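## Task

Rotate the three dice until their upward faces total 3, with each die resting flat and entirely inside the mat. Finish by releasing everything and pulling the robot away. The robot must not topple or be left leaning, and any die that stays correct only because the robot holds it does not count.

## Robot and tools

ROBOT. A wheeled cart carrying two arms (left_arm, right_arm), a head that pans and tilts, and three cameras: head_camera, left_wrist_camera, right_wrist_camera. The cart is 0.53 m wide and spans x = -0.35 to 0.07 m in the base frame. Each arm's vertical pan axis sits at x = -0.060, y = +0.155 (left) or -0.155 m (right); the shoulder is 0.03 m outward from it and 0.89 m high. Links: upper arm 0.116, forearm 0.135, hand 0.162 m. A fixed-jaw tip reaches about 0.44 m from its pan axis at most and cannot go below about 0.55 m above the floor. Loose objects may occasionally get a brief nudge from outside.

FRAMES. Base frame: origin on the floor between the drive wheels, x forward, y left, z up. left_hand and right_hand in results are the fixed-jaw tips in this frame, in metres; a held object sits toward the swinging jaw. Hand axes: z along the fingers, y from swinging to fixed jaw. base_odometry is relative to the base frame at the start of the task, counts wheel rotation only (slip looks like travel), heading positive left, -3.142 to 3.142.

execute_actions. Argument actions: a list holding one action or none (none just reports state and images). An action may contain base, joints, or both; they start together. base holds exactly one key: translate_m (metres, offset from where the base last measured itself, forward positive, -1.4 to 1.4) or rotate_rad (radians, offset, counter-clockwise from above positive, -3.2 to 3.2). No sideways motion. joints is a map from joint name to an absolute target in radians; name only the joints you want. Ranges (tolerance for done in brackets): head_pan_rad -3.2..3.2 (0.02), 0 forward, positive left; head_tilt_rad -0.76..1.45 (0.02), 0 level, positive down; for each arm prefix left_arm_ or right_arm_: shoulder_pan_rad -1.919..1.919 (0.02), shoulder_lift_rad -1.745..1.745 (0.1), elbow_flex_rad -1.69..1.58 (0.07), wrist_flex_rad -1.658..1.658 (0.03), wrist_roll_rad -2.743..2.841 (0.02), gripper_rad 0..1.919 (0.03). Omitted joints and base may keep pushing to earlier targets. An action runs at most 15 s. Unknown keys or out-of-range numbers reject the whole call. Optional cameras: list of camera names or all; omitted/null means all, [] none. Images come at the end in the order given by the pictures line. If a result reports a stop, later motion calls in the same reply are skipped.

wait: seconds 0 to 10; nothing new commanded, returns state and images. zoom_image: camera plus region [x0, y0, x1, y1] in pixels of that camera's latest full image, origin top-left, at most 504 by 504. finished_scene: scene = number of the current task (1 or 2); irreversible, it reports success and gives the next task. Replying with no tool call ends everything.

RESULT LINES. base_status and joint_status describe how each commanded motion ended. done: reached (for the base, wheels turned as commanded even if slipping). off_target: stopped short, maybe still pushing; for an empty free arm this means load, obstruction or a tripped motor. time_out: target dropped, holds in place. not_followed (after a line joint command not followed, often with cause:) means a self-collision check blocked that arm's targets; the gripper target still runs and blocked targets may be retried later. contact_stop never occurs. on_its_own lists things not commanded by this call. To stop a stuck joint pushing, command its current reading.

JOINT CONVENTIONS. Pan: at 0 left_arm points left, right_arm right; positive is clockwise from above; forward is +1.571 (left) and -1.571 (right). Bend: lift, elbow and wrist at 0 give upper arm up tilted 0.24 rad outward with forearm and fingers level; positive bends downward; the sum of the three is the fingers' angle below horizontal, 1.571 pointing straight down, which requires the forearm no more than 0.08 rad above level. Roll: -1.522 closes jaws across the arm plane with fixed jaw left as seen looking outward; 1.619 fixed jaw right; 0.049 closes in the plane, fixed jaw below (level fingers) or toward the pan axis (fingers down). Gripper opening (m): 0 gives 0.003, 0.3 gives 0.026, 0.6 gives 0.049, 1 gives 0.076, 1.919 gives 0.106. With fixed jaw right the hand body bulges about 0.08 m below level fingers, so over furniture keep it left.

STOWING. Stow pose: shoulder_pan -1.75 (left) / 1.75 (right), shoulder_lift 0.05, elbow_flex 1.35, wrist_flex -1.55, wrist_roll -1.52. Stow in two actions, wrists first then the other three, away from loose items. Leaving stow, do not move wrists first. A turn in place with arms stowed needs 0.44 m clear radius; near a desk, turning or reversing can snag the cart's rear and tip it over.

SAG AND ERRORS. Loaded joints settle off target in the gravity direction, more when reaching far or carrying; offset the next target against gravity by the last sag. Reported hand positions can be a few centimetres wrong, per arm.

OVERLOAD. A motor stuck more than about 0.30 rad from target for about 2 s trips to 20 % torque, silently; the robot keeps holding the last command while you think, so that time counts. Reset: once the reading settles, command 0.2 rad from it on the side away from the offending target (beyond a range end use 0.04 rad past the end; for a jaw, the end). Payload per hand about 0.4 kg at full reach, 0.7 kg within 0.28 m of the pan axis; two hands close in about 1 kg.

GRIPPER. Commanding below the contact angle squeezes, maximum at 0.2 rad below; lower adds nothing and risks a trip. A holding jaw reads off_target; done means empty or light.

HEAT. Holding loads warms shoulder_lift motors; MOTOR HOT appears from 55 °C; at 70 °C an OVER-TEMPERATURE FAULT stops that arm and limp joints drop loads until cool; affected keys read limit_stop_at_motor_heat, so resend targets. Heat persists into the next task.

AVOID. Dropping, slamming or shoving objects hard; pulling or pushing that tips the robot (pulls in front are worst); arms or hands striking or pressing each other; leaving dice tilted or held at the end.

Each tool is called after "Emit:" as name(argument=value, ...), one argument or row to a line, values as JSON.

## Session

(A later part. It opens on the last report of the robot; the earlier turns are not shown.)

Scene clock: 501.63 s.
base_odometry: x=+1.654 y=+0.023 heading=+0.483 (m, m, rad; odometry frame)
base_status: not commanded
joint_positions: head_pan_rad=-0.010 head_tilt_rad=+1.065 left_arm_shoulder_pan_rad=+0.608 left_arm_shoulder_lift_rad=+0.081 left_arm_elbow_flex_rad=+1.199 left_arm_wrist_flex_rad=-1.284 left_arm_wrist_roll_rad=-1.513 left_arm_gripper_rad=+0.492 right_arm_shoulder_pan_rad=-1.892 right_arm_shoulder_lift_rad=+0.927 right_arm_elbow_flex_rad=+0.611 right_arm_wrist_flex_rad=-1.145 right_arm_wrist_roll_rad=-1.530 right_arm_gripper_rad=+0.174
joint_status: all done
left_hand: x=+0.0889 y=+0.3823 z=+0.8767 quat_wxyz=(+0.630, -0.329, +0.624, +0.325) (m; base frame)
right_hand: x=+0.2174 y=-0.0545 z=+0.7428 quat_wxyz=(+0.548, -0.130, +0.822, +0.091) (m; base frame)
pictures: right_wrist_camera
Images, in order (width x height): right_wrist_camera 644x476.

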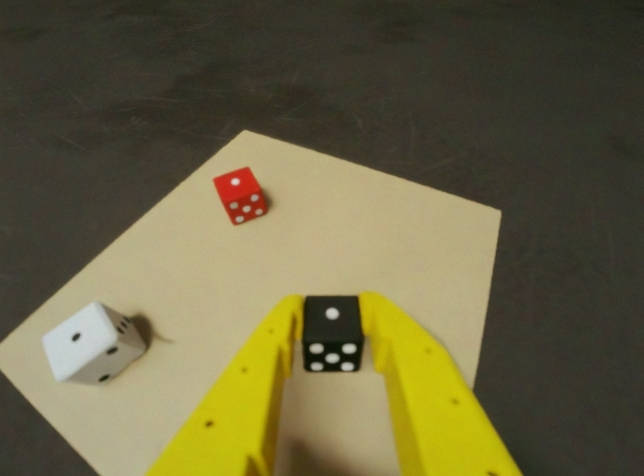

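Emit:
execute_actions(
  actions=[
    {"joints": {"right_arm_gripper_rad": 0.45}},
  ],
  cameras=["head_camera", "right_wrist_camera"],
)

Scene clock: 504.50 s.
base_odometry: x=+1.654 y=+0.023 heading=+0.483 (m, m, rad; odometry frame)
base_status: not commanded
joint_positions: head_pan_rad=-0.010 head_tilt_rad=+1.065 left_arm_shoulder_pan_rad=+0.608 left_arm_shoulder_lift_rad=+0.081 left_arm_elbow_flex_rad=+1.199 left_arm_wrist_flex_rad=-1.284 left_arm_wrist_roll_rad=-1.513 left_arm_gripper_rad=+0.492 right_arm_shoulder_pan_rad=-1.892 right_arm_shoulder_lift_rad=+0.944 right_arm_elbow_flex_rad=+0.611 right_arm_wrist_flex_rad=-1.145 right_arm_wrist_roll_rad=-1.530 right_arm_gripper_rad=+0.439
joint_status: all done
left_hand: x=+0.0889 y=+0.3823 z=+0.8767 quat_wxyz=(+0.630, -0.329, +0.624, +0.325) (m; base frame)
right_hand: x=+0.2150 y=-0.0553 z=+0.7383 quat_wxyz=(+0.541, -0.131, +0.826, +0.090) (m; base frame)
pictures: head_camera, right_wrist_camera
Images, in order (width x height): head_camera 644x476, right_wrist_camera 644x476.

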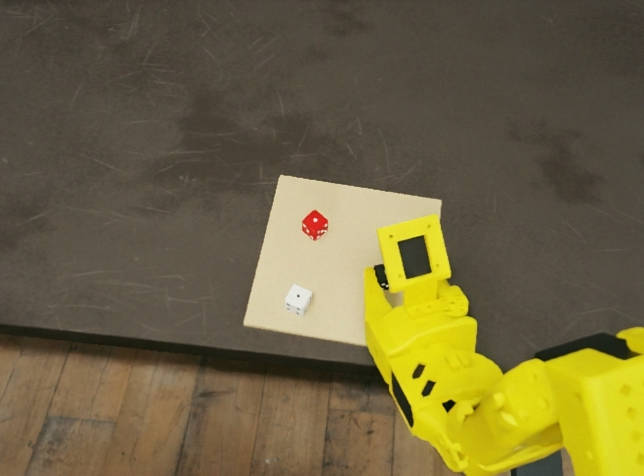

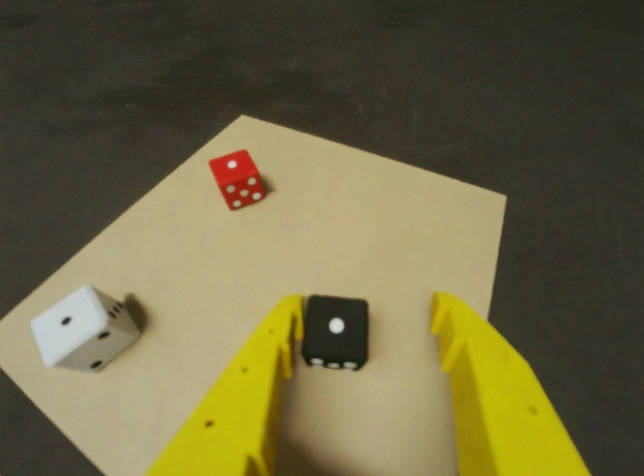

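The black die is down with 1 on top. Now I'll lift the arm and move clear.

Emit:
execute_actions(
  actions=[
    {"joints": {"right_arm_shoulder_lift_rad": 0.45}},
  ],
  cameras=[],
)

Emit:
execute_actions(
  actions=[
    {"base": {"translate_m": -0.1}, "joints": {"right_arm_shoulder_pan_rad": -0.6, "right_arm_shoulder_lift_rad": 0.05, "right_arm_elbow_flex_rad": 1.2, "right_arm_wrist_flex_rad": -1.3, "head_tilt_rad": 0.95}},
  ],
  cameras=["head_camera"],
)

Scene clock: 508.40 s.
base_odometry: x=+1.654 y=+0.023 heading=+0.483 (m, m, rad; odometry frame)
base_status: not commanded
joint_positions: head_pan_rad=-0.010 head_tilt_rad=+1.065 left_arm_shoulder_pan_rad=+0.608 left_arm_shoulder_lift_rad=+0.081 left_arm_elbow_flex_rad=+1.199 left_arm_wrist_flex_rad=-1.284 left_arm_wrist_roll_rad=-1.513 left_arm_gripper_rad=+0.492 right_arm_shoulder_pan_rad=-1.892 right_arm_shoulder_lift_rad=+0.498 right_arm_elbow_flex_rad=+0.611 right_arm_wrist_flex_rad=-1.145 right_arm_wrist_roll_rad=-1.530 right_arm_gripper_rad=+0.440
joint_status: all done
left_hand: x=+0.0889 y=+0.3823 z=+0.8767 quat_wxyz=(+0.630, -0.329, +0.624, +0.325) (m; base frame)
right_hand: x=+0.2544 y=-0.0422 z=+0.8667 quat_wxyz=(+0.710, -0.109, +0.686, +0.118) (m; base frame)
pictures: none
No camera images: the call's "cameras" was empty. Leave "cameras" out to get every camera's image.

Scene clock: 510.10 s.
base_odometry: x=+1.565 y=-0.024 heading=+0.483 (m, m, rad; odometry frame)
base_status: done
joint_positions: head_pan_rad=-0.010 head_tilt_rad=+0.965 left_arm_shoulder_pan_rad=+0.608 left_arm_shoulder_lift_rad=+0.081 left_arm_elbow_flex_rad=+1.199 left_arm_wrist_flex_rad=-1.284 left_arm_wrist_roll_rad=-1.513 left_arm_gripper_rad=+0.492 right_arm_shoulder_pan_rad=-0.610 right_arm_shoulder_lift_rad=+0.083 right_arm_elbow_flex_rad=+1.200 right_arm_wrist_flex_rad=-1.283 right_arm_wrist_roll_rad=-1.530 right_arm_gripper_rad=+0.440
joint_status: all done
left_hand: x=+0.0889 y=+0.3823 z=+0.8767 quat_wxyz=(+0.630, -0.329, +0.624, +0.325) (m; base frame)
right_hand: x=+0.1017 y=-0.3731 z=+0.8756 quat_wxyz=(+0.628, +0.329, +0.626, -0.324) (m; base frame)
pictures: head_camera
Images, in order (width x height): head_camera 644x476.

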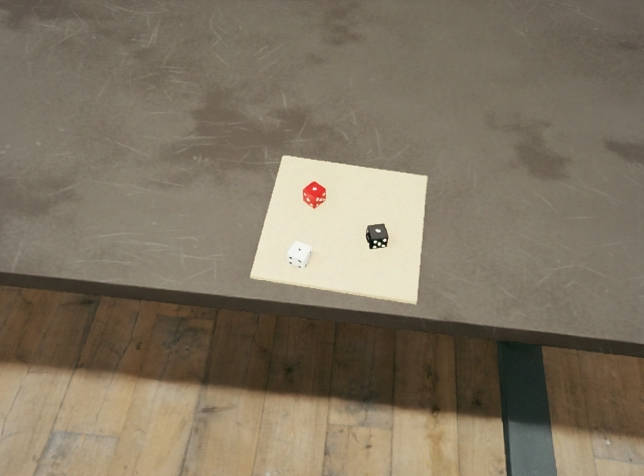

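All three dice show 1 on top and are fully on the mat.

Emit:
finished_scene(
  scene=1,
)

The scene is finished: the task was done.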